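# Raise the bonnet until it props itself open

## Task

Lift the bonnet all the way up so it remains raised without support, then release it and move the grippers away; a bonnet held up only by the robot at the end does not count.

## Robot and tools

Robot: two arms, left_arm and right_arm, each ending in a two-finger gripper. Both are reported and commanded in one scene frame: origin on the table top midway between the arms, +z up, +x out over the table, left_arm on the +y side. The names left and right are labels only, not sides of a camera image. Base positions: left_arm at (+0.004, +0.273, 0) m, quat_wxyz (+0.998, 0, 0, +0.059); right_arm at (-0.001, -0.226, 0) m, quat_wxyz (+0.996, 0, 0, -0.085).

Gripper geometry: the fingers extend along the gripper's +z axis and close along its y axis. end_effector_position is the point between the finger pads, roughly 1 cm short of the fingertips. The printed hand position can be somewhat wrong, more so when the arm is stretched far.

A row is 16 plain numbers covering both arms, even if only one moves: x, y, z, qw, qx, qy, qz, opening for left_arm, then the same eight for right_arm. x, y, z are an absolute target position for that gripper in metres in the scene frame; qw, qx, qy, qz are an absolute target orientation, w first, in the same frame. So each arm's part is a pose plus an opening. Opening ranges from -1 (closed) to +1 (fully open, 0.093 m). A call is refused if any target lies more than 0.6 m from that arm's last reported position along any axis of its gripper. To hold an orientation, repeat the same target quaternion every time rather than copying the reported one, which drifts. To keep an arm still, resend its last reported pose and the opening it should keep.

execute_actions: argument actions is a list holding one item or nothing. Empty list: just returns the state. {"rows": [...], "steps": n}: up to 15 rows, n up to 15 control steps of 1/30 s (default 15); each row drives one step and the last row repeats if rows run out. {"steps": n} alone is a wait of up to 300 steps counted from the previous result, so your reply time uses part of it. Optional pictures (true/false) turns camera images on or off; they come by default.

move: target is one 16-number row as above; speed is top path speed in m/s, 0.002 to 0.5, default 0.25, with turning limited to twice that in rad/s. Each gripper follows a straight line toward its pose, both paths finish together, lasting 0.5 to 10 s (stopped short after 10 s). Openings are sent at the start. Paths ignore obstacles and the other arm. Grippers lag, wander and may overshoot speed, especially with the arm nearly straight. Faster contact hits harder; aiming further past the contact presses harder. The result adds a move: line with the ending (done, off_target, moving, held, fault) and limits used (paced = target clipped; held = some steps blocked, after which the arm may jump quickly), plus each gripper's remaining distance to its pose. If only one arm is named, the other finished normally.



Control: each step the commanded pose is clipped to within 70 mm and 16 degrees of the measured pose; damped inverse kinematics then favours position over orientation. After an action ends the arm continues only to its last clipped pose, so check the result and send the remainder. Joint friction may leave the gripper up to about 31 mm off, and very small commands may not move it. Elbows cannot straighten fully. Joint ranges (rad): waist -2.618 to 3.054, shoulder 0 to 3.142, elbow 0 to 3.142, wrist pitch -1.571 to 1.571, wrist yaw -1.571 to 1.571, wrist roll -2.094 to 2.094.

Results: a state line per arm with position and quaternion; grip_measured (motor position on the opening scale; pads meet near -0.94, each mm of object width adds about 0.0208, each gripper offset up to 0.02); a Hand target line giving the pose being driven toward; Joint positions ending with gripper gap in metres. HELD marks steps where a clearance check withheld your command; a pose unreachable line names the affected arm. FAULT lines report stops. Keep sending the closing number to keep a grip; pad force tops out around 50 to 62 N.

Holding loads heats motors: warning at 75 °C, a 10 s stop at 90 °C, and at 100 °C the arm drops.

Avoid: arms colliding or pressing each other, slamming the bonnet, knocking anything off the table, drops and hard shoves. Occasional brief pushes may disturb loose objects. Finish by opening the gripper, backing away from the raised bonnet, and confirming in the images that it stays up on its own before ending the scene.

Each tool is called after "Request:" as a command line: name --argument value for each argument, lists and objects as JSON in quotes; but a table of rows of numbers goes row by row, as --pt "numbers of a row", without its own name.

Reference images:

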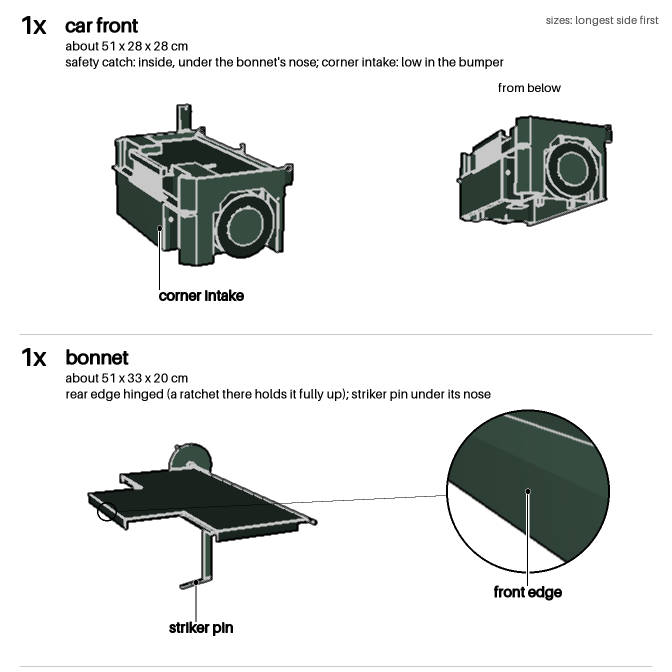

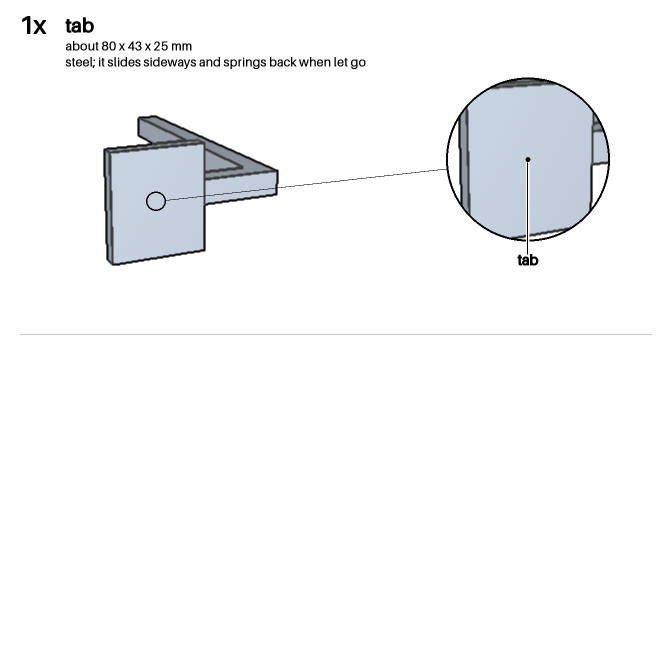

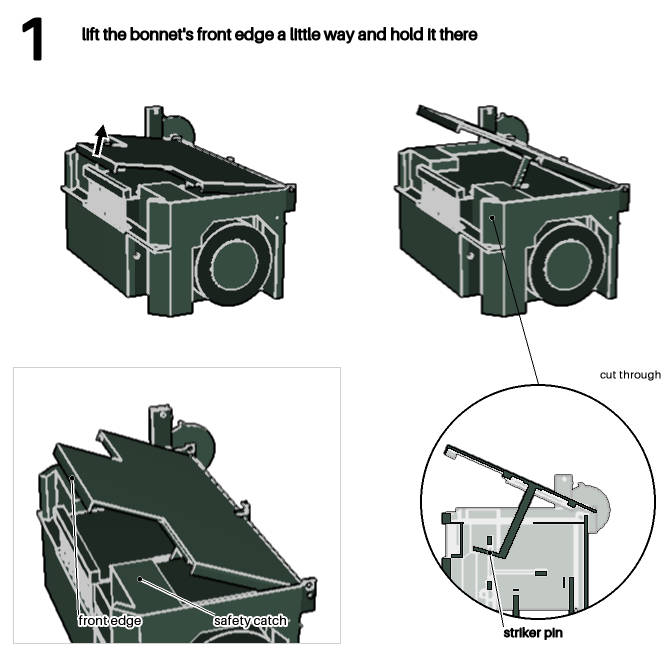

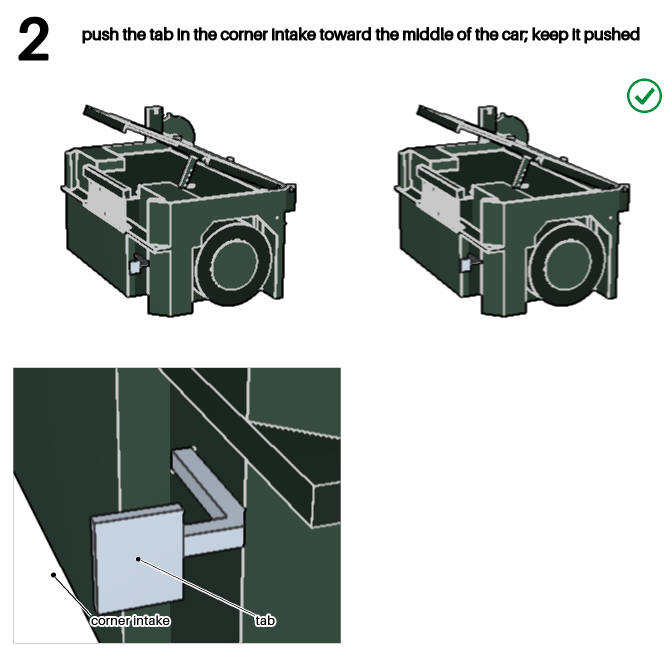

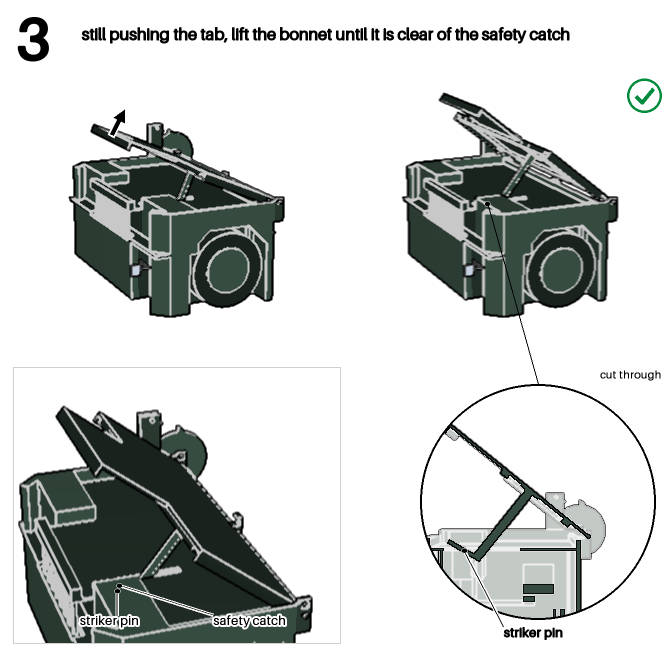

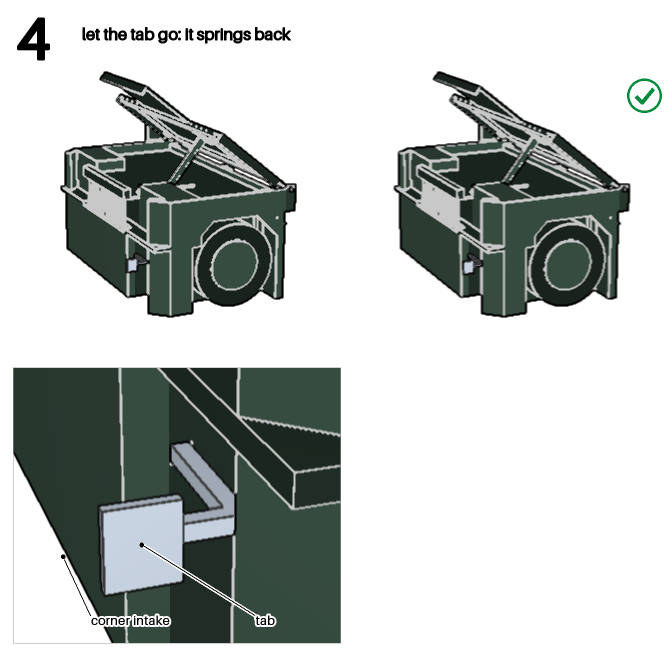

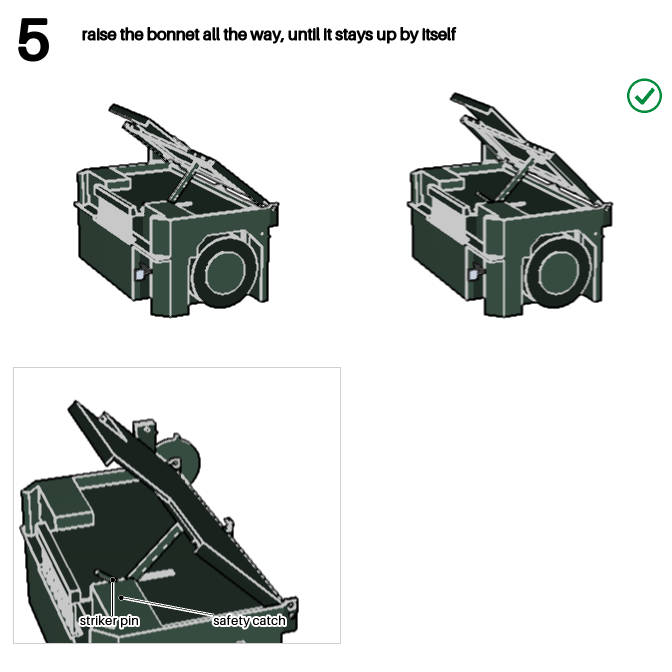

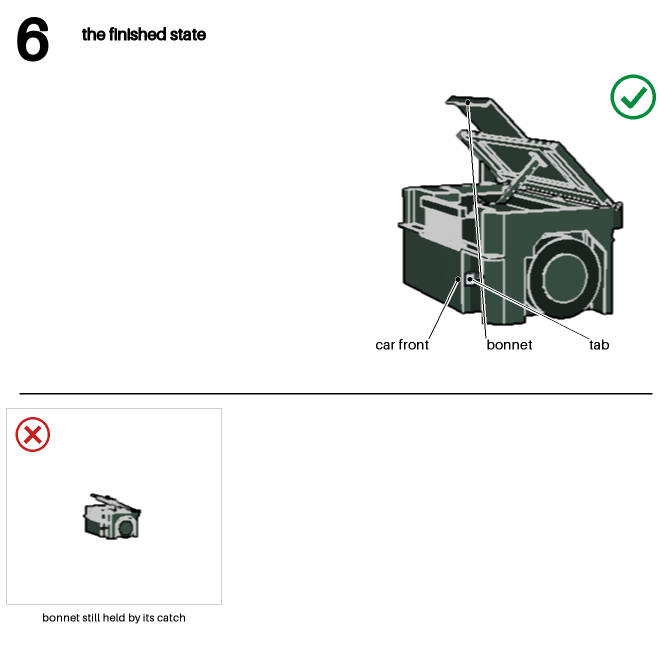

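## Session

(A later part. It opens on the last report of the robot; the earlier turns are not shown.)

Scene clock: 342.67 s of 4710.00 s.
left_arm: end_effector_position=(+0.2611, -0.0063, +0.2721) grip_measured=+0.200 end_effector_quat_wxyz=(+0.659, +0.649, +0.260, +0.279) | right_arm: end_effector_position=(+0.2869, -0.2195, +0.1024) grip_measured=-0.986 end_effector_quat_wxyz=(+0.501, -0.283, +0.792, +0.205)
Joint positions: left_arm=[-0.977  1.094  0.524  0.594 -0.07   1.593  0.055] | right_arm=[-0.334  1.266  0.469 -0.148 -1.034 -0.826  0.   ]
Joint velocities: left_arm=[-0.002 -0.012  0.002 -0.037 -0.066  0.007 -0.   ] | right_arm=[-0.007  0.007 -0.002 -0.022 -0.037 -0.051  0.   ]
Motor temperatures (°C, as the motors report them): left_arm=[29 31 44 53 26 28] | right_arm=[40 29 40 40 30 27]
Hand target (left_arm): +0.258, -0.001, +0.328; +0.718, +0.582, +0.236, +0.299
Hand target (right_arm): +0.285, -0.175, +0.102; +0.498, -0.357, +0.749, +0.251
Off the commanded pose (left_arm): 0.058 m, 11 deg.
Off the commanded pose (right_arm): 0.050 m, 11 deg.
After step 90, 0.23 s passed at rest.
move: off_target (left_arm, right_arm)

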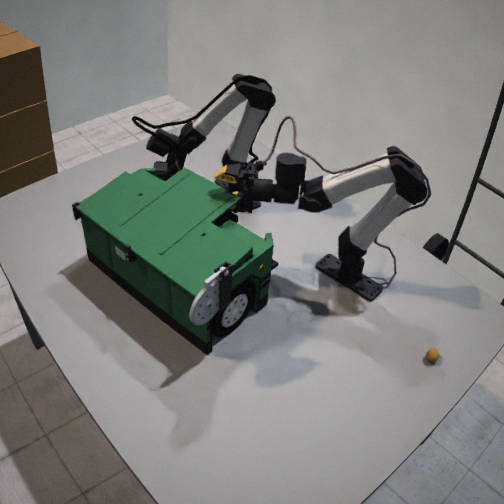

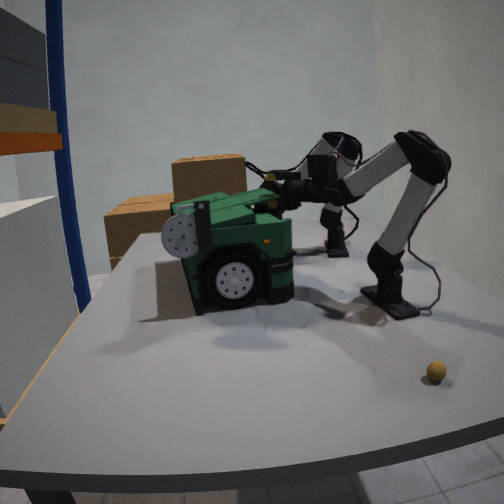

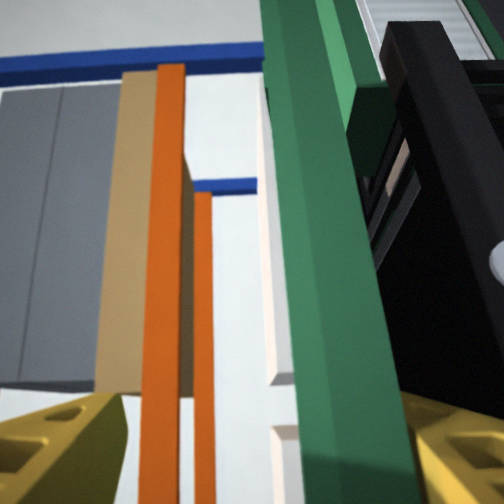

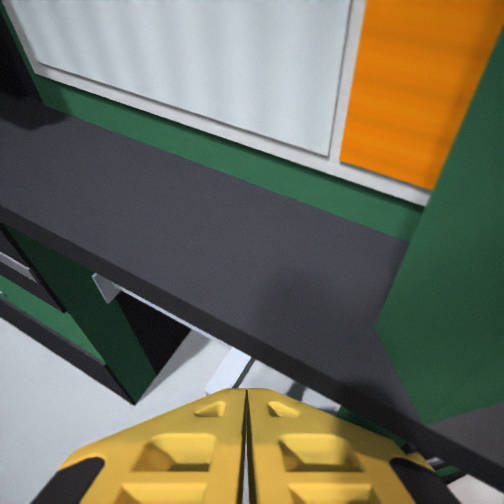

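Request:
move --target '[0.21,0.04,0.275,0.655,0.65,0.26,0.278,0.2,0.28,-0.235,0.104,0.506,-0.351,0.751,0.236,-1]' --speed 0.08

Request:
move --target '[0.2,-0.01,0.28,0.5,0.5,0.5,0.5,0.2,0.28,-0.235,0.104,0.506,-0.351,0.751,0.236,-1]' --speed 0.08

Scene clock: 358.27 s of 4710.00 s.
left_arm: end_effector_position=(+0.2130, +0.0396, +0.2793) grip_measured=+0.200 end_effector_quat_wxyz=(+0.656, +0.651, +0.261, +0.279) | right_arm: end_effector_position=(+0.2775, -0.2313, +0.1003) grip_measured=-0.986 end_effector_quat_wxyz=(+0.502, -0.352, +0.755, +0.232)
Joint positions: left_arm=[-1.024  0.708  0.429  0.295 -0.118  1.593  0.055] | right_arm=[-0.437  1.456  0.637 -0.533 -1.162 -1.336  0.   ]
Joint velocities: left_arm=[-0.007 -0.007  0.002  0.007 -0.11  -0.037  0.001] | right_arm=[-0.007  0.012 -0.002  0.007 -0.022 -0.051  0.   ]
Motor temperatures (°C, as the motors report them): left_arm=[29 31 45 60 26 28] | right_arm=[43 29 40 39 31 27]
Hand target (left_arm): +0.210, +0.041, +0.275; +0.656, +0.651, +0.261, +0.278
Hand target (right_arm): +0.281, -0.236, +0.104; +0.506, -0.350, +0.753, +0.234
Off the commanded pose (left_arm): 0.005 m, 0 deg.
Off the commanded pose (right_arm): 0.006 m, 1 deg.
After step 90, 11.00 s passed at rest.
move: done

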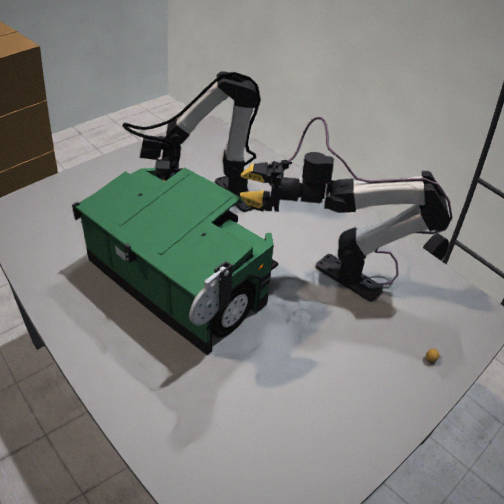

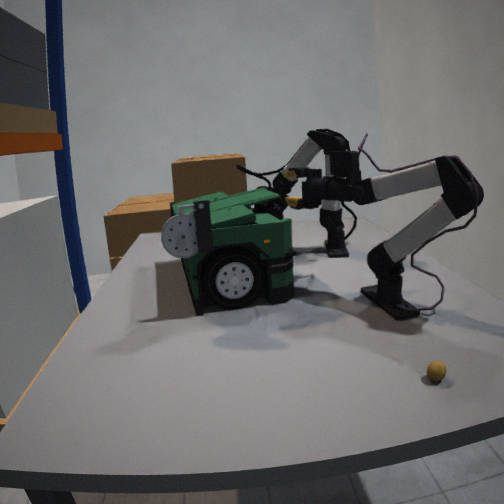

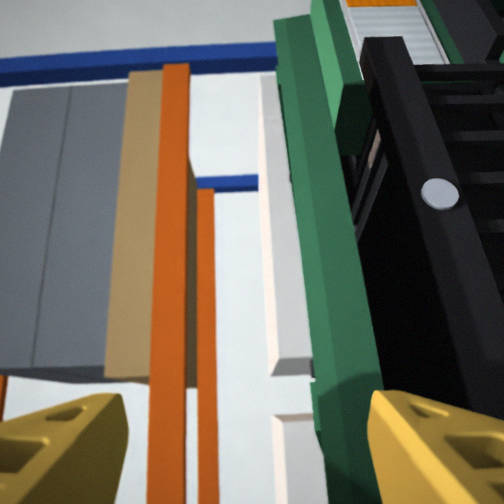

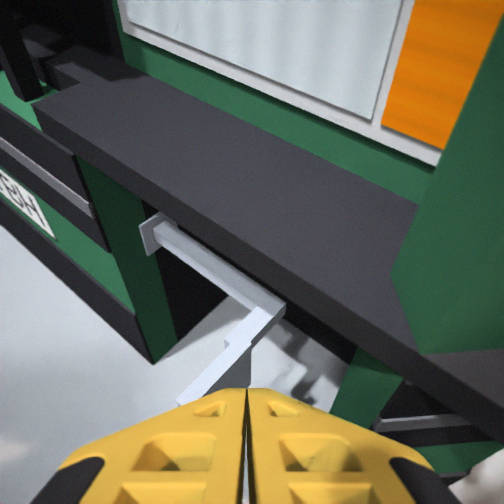

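Scene clock: 363.60 s of 4710.00 s.
left_arm: end_effector_position=(+0.2007, -0.0060, +0.2706) grip_measured=+0.200 end_effector_quat_wxyz=(+0.494, +0.507, +0.496, +0.503) | right_arm: end_effector_position=(+0.2757, -0.2298, +0.1003) grip_measured=-0.986 end_effector_quat_wxyz=(+0.501, -0.354, +0.754, +0.235)
Joint positions: left_arm=[-1.59   1.393  0.761  0.563 -1.469  1.522  0.055] | right_arm=[-0.437  1.456  0.637 -0.549 -1.165 -1.351  0.   ]
Joint velocities: left_arm=[-0.007 -0.007 -0.012  0.022  0.007 -0.081 -0.001] | right_arm=[-0.027  0.002 -0.002  0.037 -0.007 -0.051  0.   ]
Motor temperatures (°C, as the motors report them): left_arm=[29 31 45 58 26 28] | right_arm=[42 29 40 38 31 27]
Hand target (left_arm): +0.198, -0.011, +0.276; +0.501, +0.500, +0.503, +0.497
Hand target (right_arm): +0.280, -0.235, +0.104; +0.506, -0.351, +0.752, +0.235
Off the commanded pose (left_arm): 0.010 m, 1 deg.
Off the commanded pose (right_arm): 0.008 m, 1 deg.
move: done

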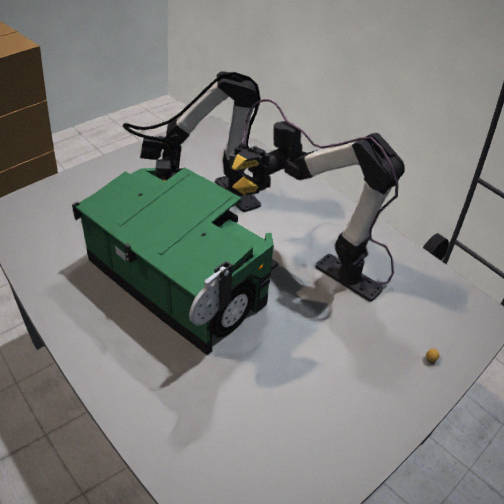

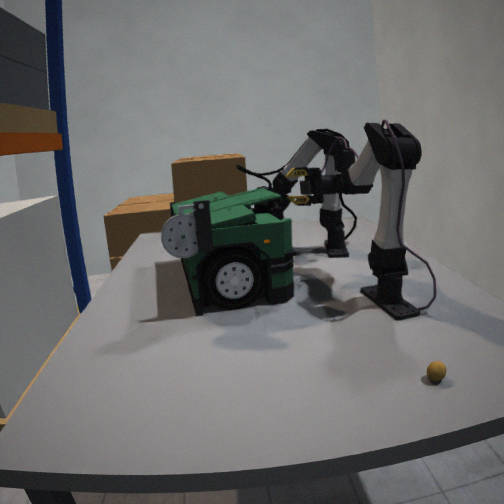

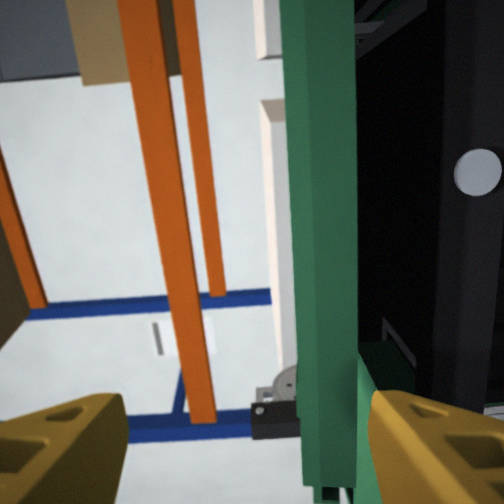

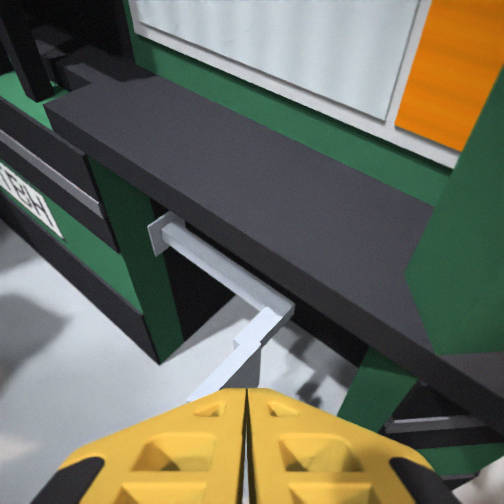

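Request:
move --target '[0.258,-0.012,0.264,0.5,0.5,0.5,0.5,0.2,0.28,-0.235,0.104,0.506,-0.351,0.751,0.236,-1]' --speed 0.04

Scene clock: 369.77 s of 4710.00 s.
left_arm: end_effector_position=(+0.2541, -0.0084, +0.2584) grip_measured=+0.200 end_effector_quat_wxyz=(+0.492, +0.507, +0.495, +0.505) | right_arm: end_effector_position=(+0.2757, -0.2298, +0.1003) grip_measured=-0.986 end_effector_quat_wxyz=(+0.501, -0.354, +0.754, +0.235)
Joint positions: left_arm=[-1.408  1.476  0.761  0.695 -1.291  1.576  0.055] | right_arm=[-0.437  1.456  0.637 -0.549 -1.165 -1.351  0.   ]
Joint velocities: left_arm=[-0.012 -0.002  0.007  0.037  0.037  0.022 -0.   ] | right_arm=[-0.002 -0.017 -0.007 -0.007 -0.066  0.051  0.   ]
Motor temperatures (°C, as the motors report them): left_arm=[29 31 45 56 26 28] | right_arm=[40 29 40 37 30 27]
Hand target (left_arm): +0.258, -0.012, +0.264; +0.501, +0.499, +0.499, +0.501
Hand target (right_arm): +0.280, -0.235, +0.104; +0.506, -0.351, +0.752, +0.235
Off the commanded pose (left_arm): 0.008 m, 1 deg.
Off the commanded pose (right_arm): 0.008 m, 1 deg.
After step 90, 1.40 s passed at rest.
move: done

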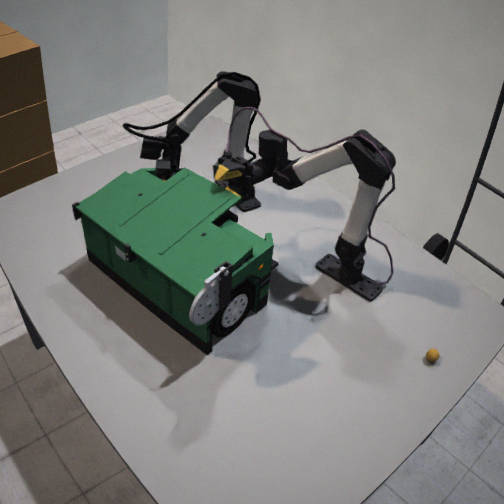

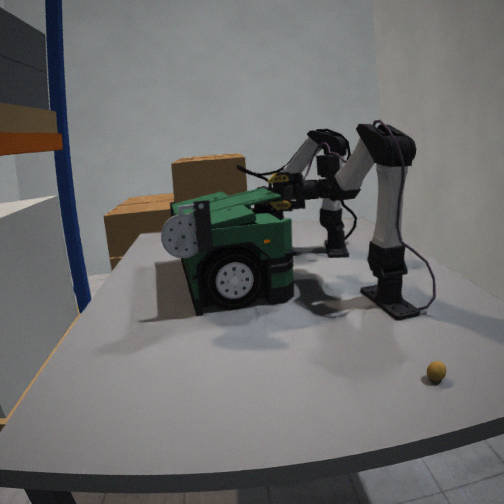

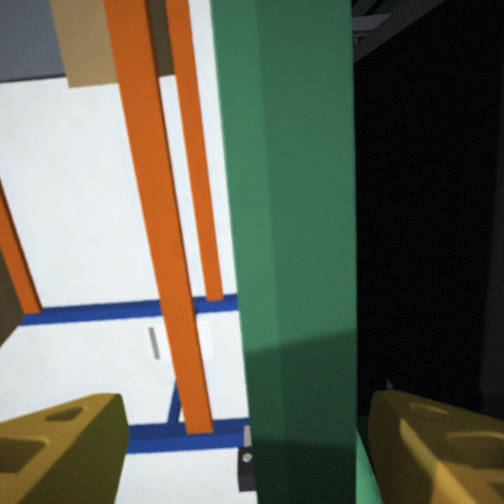

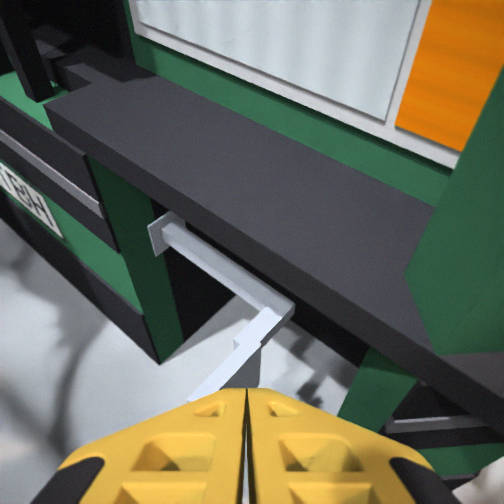

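Request:
move --target '[0.278,-0.012,0.268,0.5,0.5,0.5,0.5,0.2,0.28,-0.235,0.104,0.506,-0.351,0.751,0.236,-1]' --speed 0.03

Request:
move --target '[0.28,-0.012,0.32,0.5,0.5,0.5,0.5,0.2,0.28,-0.235,0.104,0.506,-0.351,0.751,0.236,-1]' --speed 0.03

Scene clock: 374.87 s of 4710.00 s.
left_arm: end_effector_position=(+0.2734, -0.0079, +0.2629) grip_measured=+0.200 end_effector_quat_wxyz=(+0.495, +0.505, +0.497, +0.503) | right_arm: end_effector_position=(+0.2757, -0.2298, +0.1003) grip_measured=-0.986 end_effector_quat_wxyz=(+0.501, -0.354, +0.754, +0.235)
Joint positions: left_arm=[-1.346  1.491  0.789  0.692 -1.228  1.577  0.055] | right_arm=[-0.437  1.456  0.637 -0.55  -1.165 -1.351  0.   ]
Joint velocities: left_arm=[-0.017 -0.017  0.002  0.081 -0.051  0.066  0.   ] | right_arm=[-0.007 -0.022  0.012 -0.007 -0.022  0.037  0.   ]
Motor temperatures (°C, as the motors report them): left_arm=[29 31 45 55 26 28] | right_arm=[38 29 41 36 30 27]
Hand target (left_arm): +0.278, -0.012, +0.268; +0.500, +0.500, +0.499, +0.501
Hand target (right_arm): +0.280, -0.235, +0.104; +0.506, -0.351, +0.752, +0.236
Off the commanded pose (left_arm): 0.008 m, 1 deg.
Off the commanded pose (right_arm): 0.008 m, 1 deg.
After step 90, 0.97 s passed at rest.
move: done

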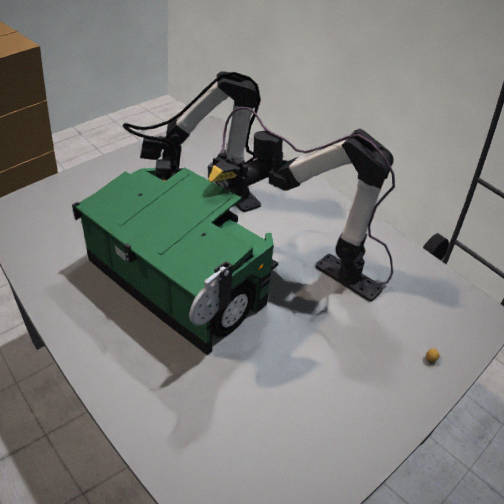

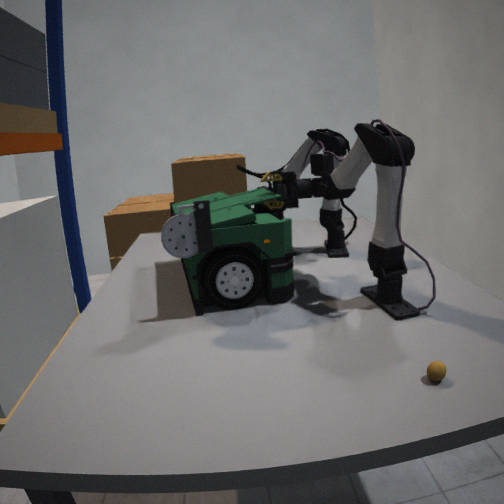

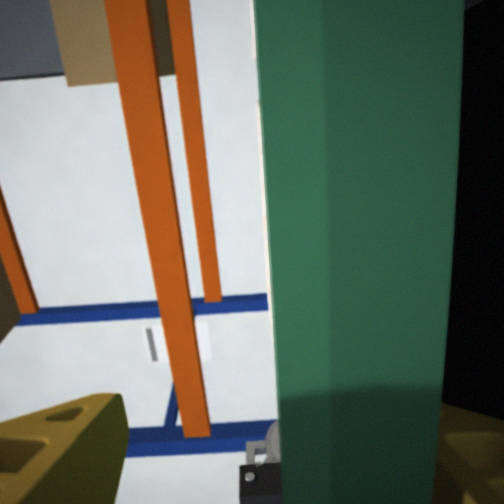

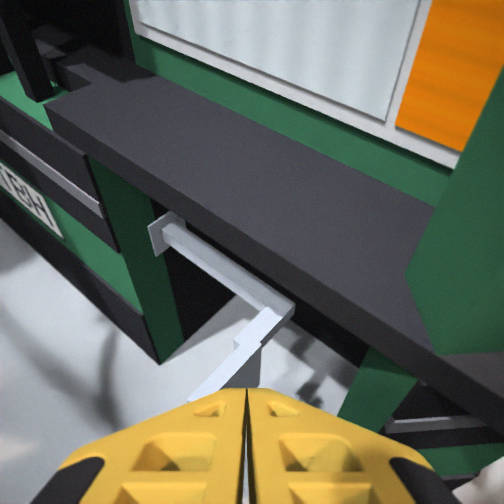

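Scene clock: 377.03 s of 4710.00 s.
left_arm: end_effector_position=(+0.2757, -0.0152, +0.2630) grip_measured=+0.201 end_effector_quat_wxyz=(+0.440, +0.566, +0.467, +0.518) | right_arm: end_effector_position=(+0.2757, -0.2297, +0.1003) grip_measured=-0.986 end_effector_quat_wxyz=(+0.501, -0.354, +0.754, +0.235)
Joint positions: left_arm=[-1.342  1.473  0.891  0.369 -1.202  1.547  0.055] | right_arm=[-0.437  1.456  0.637 -0.55  -1.165 -1.352  0.   ]
Joint velocities: left_arm=[ 0.002 -0.017  0.017 -0.125  0.007  0.022 -0.   ] | right_arm=[-0.002 -0.017  0.017 -0.022 -0.037  0.037  0.   ]
Motor temperatures (°C, as the motors report them): left_arm=[29 31 45 55 26 28] | right_arm=[38 29 41 36 30 27]
Hand target (left_arm): +0.277, -0.007, +0.318; +0.499, +0.501, +0.501, +0.499
Hand target (right_arm): +0.280, -0.235, +0.104; +0.507, -0.351, +0.751, +0.236
Off the commanded pose (left_arm): 0.057 m, 11 deg.
Off the commanded pose (right_arm): 0.008 m, 1 deg.
move: off_target (left_arm)

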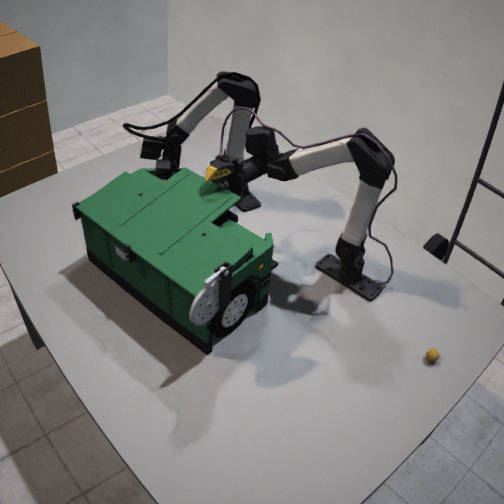

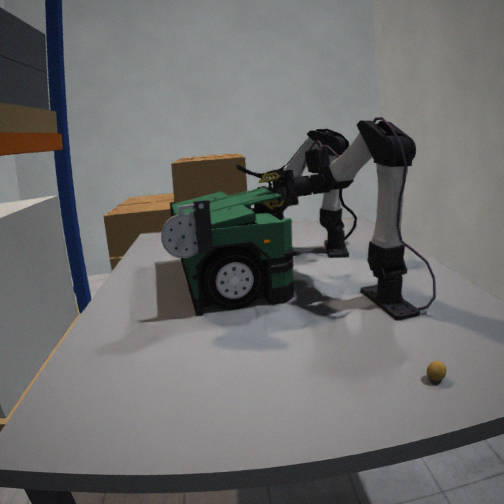

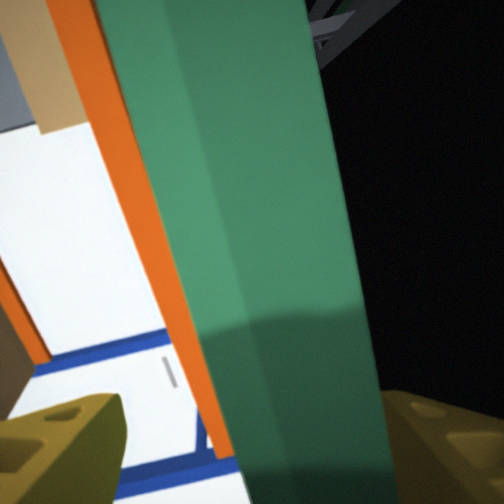

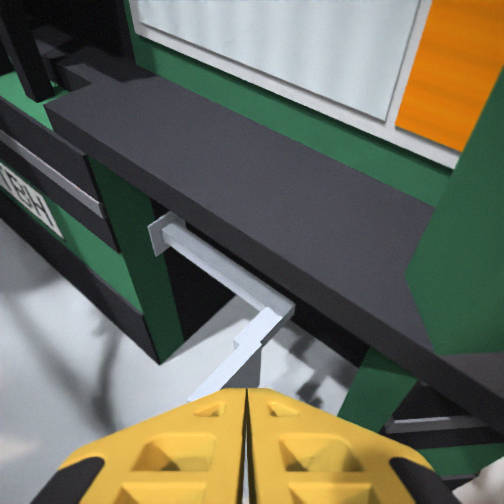

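Request:
move --target '[0.278,-0.012,0.28,0.5,0.5,0.5,0.5,0.2,0.295,-0.17,0.102,0.506,-0.351,0.751,0.236,-1]' --speed 0.04

Request:
move --target '[0.282,-0.012,0.33,0.5,0.5,0.5,0.5,0.2,0.295,-0.17,0.102,0.506,-0.351,0.751,0.236,-1]' --speed 0.03

Scene clock: 385.80 s of 4710.00 s.
left_arm: end_effector_position=(+0.2754, -0.0115, +0.2689) grip_measured=+0.201 end_effector_quat_wxyz=(+0.478, +0.524, +0.493, +0.504) | right_arm: end_effector_position=(+0.2870, -0.2157, +0.1029) grip_measured=-0.986 end_effector_quat_wxyz=(+0.516, -0.300, +0.777, +0.199)
Joint positions: left_arm=[-1.342  1.474  0.852  0.521 -1.219  1.534  0.055] | right_arm=[-0.327  1.263  0.441 -0.081 -1.054 -0.835  0.   ]
Joint velocities: left_arm=[ 0.002 -0.002 -0.002  0.037  0.007 -0.007  0.   ] | right_arm=[ 0.007 -0.012 -0.032  0.037  0.066  0.007  0.   ]
Motor temperatures (°C, as the motors report them): left_arm=[29 32 46 56 26 28] | right_arm=[37 29 41 36 30 27]
Hand target (left_arm): +0.278, -0.011, +0.280; +0.498, +0.502, +0.502, +0.498
Hand target (right_arm): +0.285, -0.174, +0.104; +0.505, -0.353, +0.750, +0.240
Off the commanded pose (left_arm): 0.011 m, 4 deg.
Off the commanded pose (right_arm): 0.046 m, 8 deg.
After step 90, 3.07 s passed at rest.
move: off_target (left_arm, right_arm)

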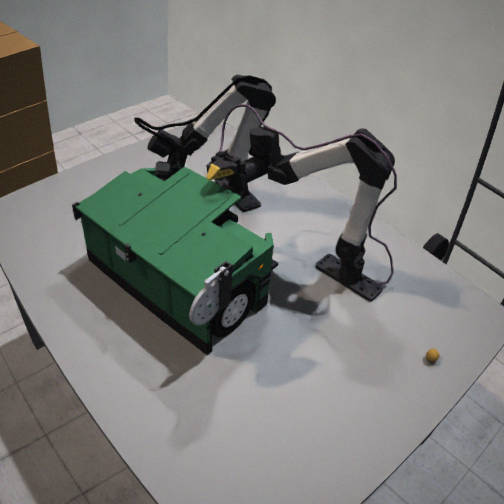

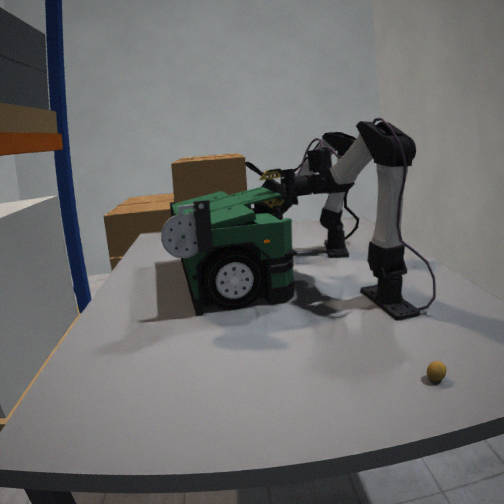

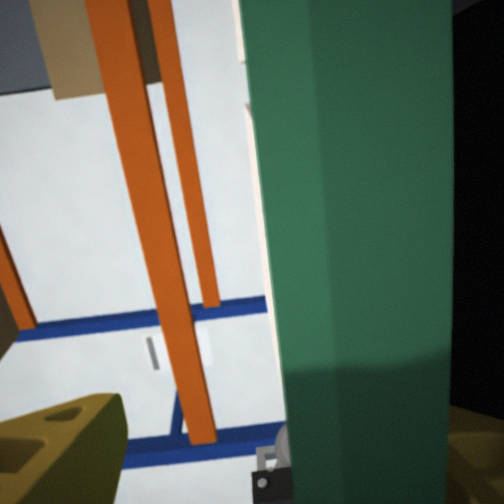

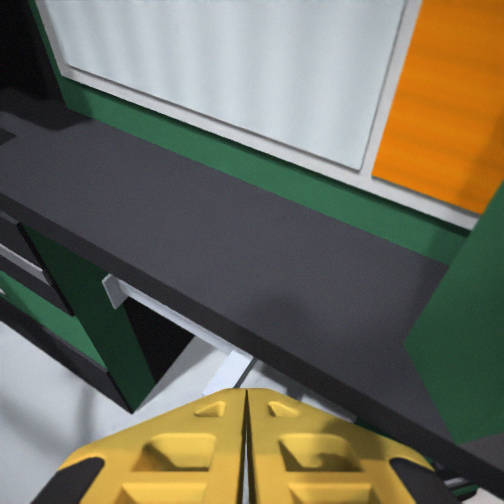

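Scene clock: 388.37 s of 4710.00 s.
left_arm: end_effector_position=(+0.2762, -0.0156, +0.2648) grip_measured=+0.201 end_effector_quat_wxyz=(+0.430, +0.578, +0.462, +0.518) | right_arm: end_effector_position=(+0.2875, -0.2162, +0.1030) grip_measured=-0.986 end_effector_quat_wxyz=(+0.516, -0.297, +0.779, +0.199)
Joint positions: left_arm=[-1.34   1.465  0.916  0.293 -1.191  1.537  0.055] | right_arm=[-0.327  1.263  0.441 -0.078 -1.05  -0.826  0.   ]
Joint velocities: left_arm=[-0.007 -0.002  0.012 -0.11  -0.022 -0.095  0.001] | right_arm=[ 0.012  0.007  0.002 -0.022 -0.022  0.066  0.   ]
Motor temperatures (°C, as the motors report them): left_arm=[29 33 47 56 26 28] | right_arm=[37 29 41 36 30 27]
Hand target (left_arm): +0.278, -0.005, +0.327; +0.498, +0.501, +0.502, +0.498
Hand target (right_arm): +0.286, -0.175, +0.104; +0.505, -0.351, +0.752, +0.238
Off the commanded pose (left_arm): 0.066 m, 13 deg.
Off the commanded pose (right_arm): 0.047 m, 8 deg.
move: off_target (left_arm, right_arm)

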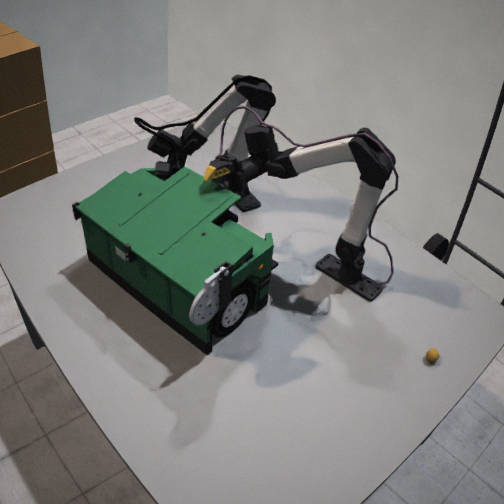

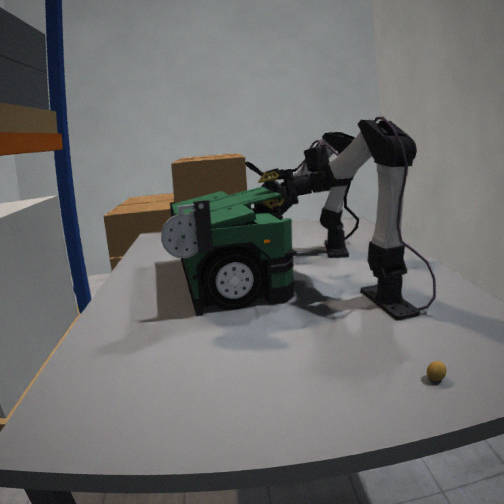

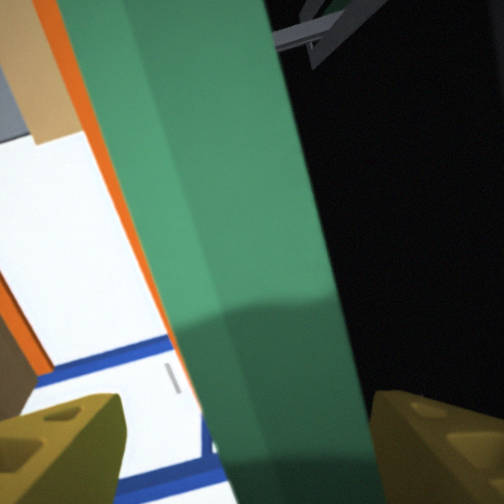

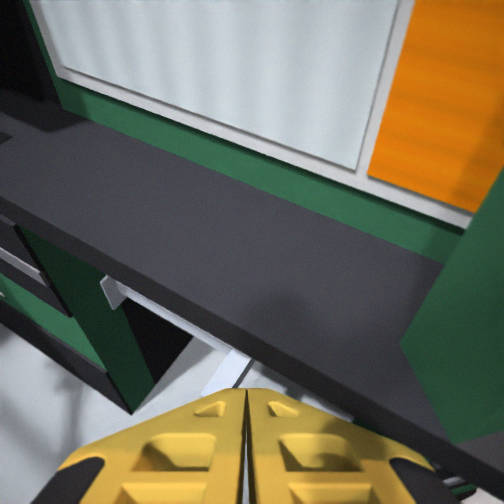

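Request:
move --target '[0.21,-0.012,0.265,0.5,0.5,0.5,0.5,0.2,0.24,-0.28,0.108,0.506,-0.351,0.751,0.236,-1]' --speed 0.1

Request:
move --target '[0.2,-0.05,0.25,0.5,0.5,0.5,0.5,0.2,0.2,-0.40,0.108,0.506,-0.351,0.751,0.236,-1]' --speed 0.1

Scene clock: 404.97 s of 4710.00 s.
left_arm: end_effector_position=(+0.2129, -0.0153, +0.2620) grip_measured=+0.201 end_effector_quat_wxyz=(+0.493, +0.507, +0.501, +0.499) | right_arm: end_effector_position=(+0.2414, -0.2768, +0.1060) grip_measured=-0.986 end_effector_quat_wxyz=(+0.509, -0.348, +0.753, +0.231)
Joint positions: left_arm=[-1.551  1.447  0.787  0.551 -1.432  1.475  0.055] | right_arm=[-0.708  1.634  0.81  -1.132 -1.153 -1.995  0.   ]
Joint velocities: left_arm=[-0.002 -0.007 -0.007  0.081 -0.081  0.037 -0.001] | right_arm=[-0.012  0.012 -0.002 -0.066  0.022 -0.022  0.   ]
Motor temperatures (°C, as the motors report them): left_arm=[29 36 50 58 26 28] | right_arm=[43 29 40 37 30 27]
Hand target (left_arm): +0.210, -0.012, +0.263; +0.498, +0.502, +0.503, +0.497
Hand target (right_arm): +0.242, -0.282, +0.106; +0.505, -0.348, +0.755, +0.230
Off the commanded pose (left_arm): 0.005 m, 1 deg.
Off the commanded pose (right_arm): 0.004 m, 1 deg.
After step 90, 11.73 s passed at rest.
move: done

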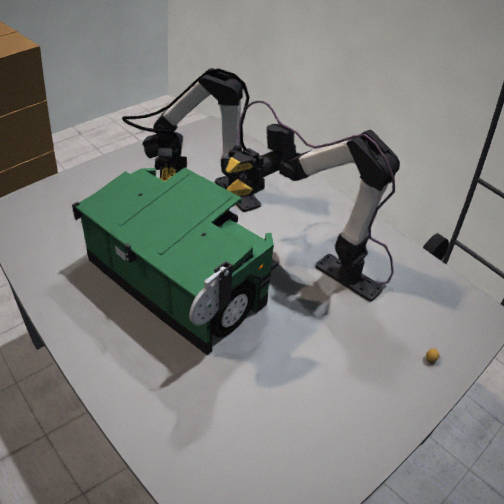

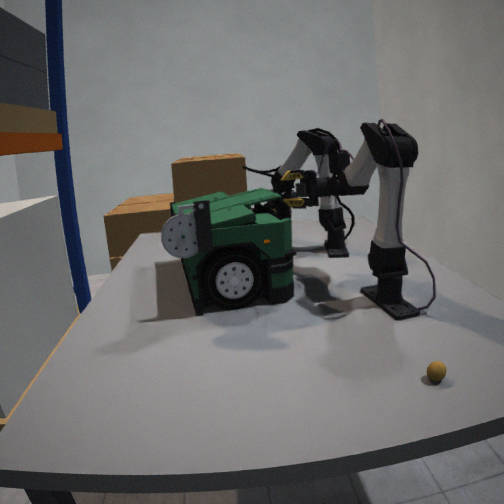

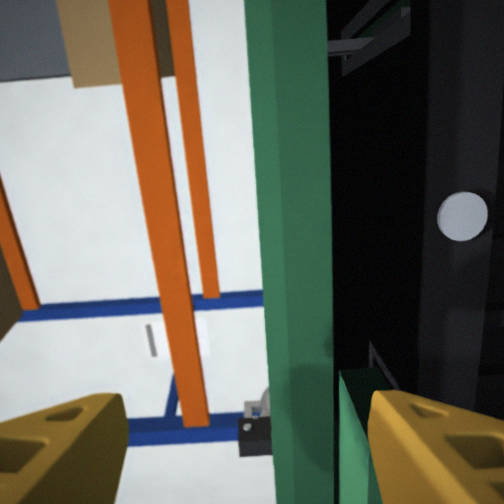

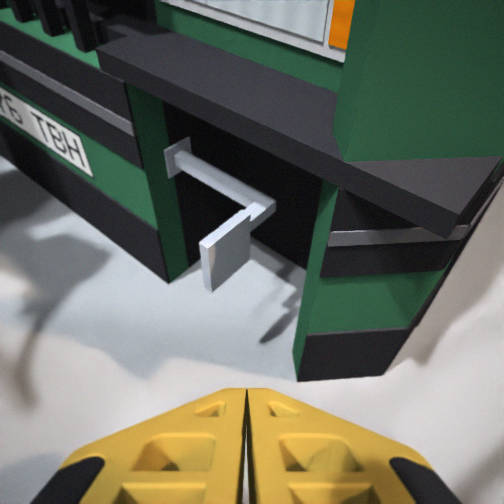

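Scene clock: 406.80 s of 4710.00 s.
left_arm: end_effector_position=(+0.2026, -0.0445, +0.2441) grip_measured=+0.201 end_effector_quat_wxyz=(+0.491, +0.509, +0.496, +0.504) | right_arm: end_effector_position=(+0.2037, -0.3970, +0.1078) grip_measured=-0.986 end_effector_quat_wxyz=(+0.441, -0.265, +0.838, +0.182)
Joint positions: left_arm=[-1.596  1.593  0.841  0.642 -1.478  1.487  0.055] | right_arm=[-1.048  1.813  1.145 -1.383 -0.909 -2.069  0.   ]
Joint velocities: left_arm=[-0.002 -0.002 -0.007  0.051  0.007 -0.095 -0.   ] | right_arm=[ 0.002  0.007  0.017 -0.037  0.007  0.007  0.   ]
Motor temperatures (°C, as the motors report them): left_arm=[29 35 50 57 26 28] | right_arm=[43 29 40 37 30 27]
Hand target (left_arm): +0.200, -0.050, +0.249; +0.499, +0.501, +0.502, +0.498
Hand target (right_arm): +0.202, -0.401, +0.107; +0.436, -0.266, +0.840, +0.185
Off the commanded pose (left_arm): 0.008 m, 2 deg.
Off the commanded pose (right_arm): 0.005 m, 17 deg; orientation clipped at the last step of the last action.
joint sent to its limit (right arm) — the command would take joint 6 (wrist roll) past its lower limit, so that joint was sent only as far as its limit.
move: off_target (right_arm); limits=paced

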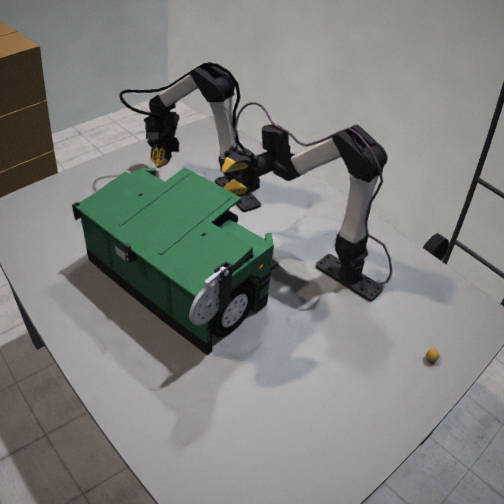

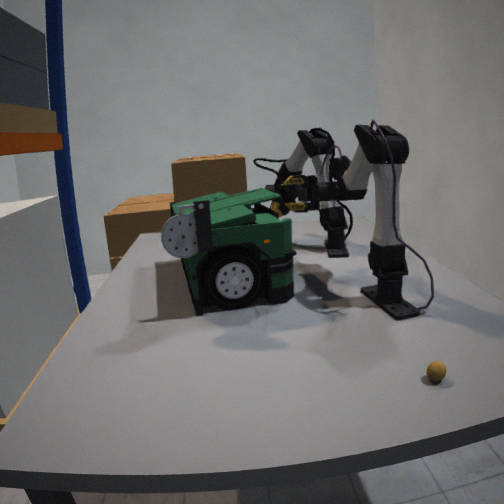

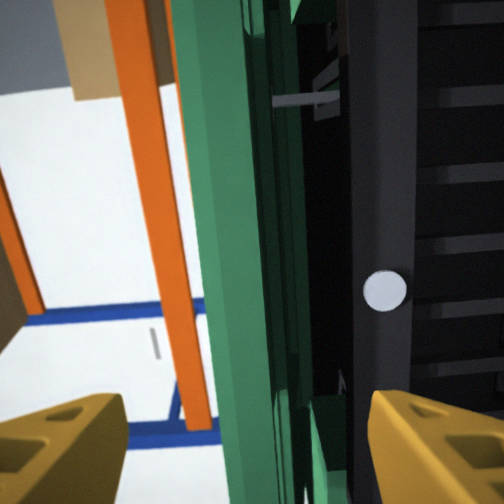

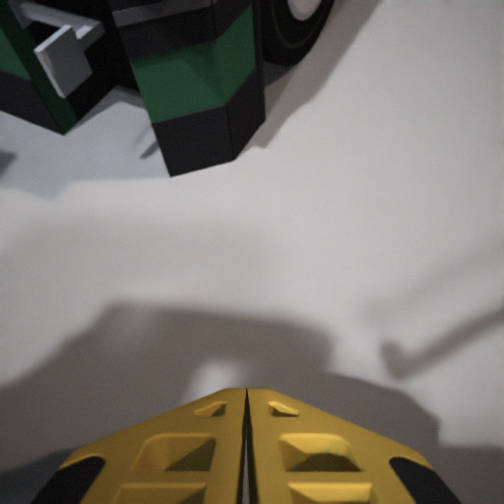

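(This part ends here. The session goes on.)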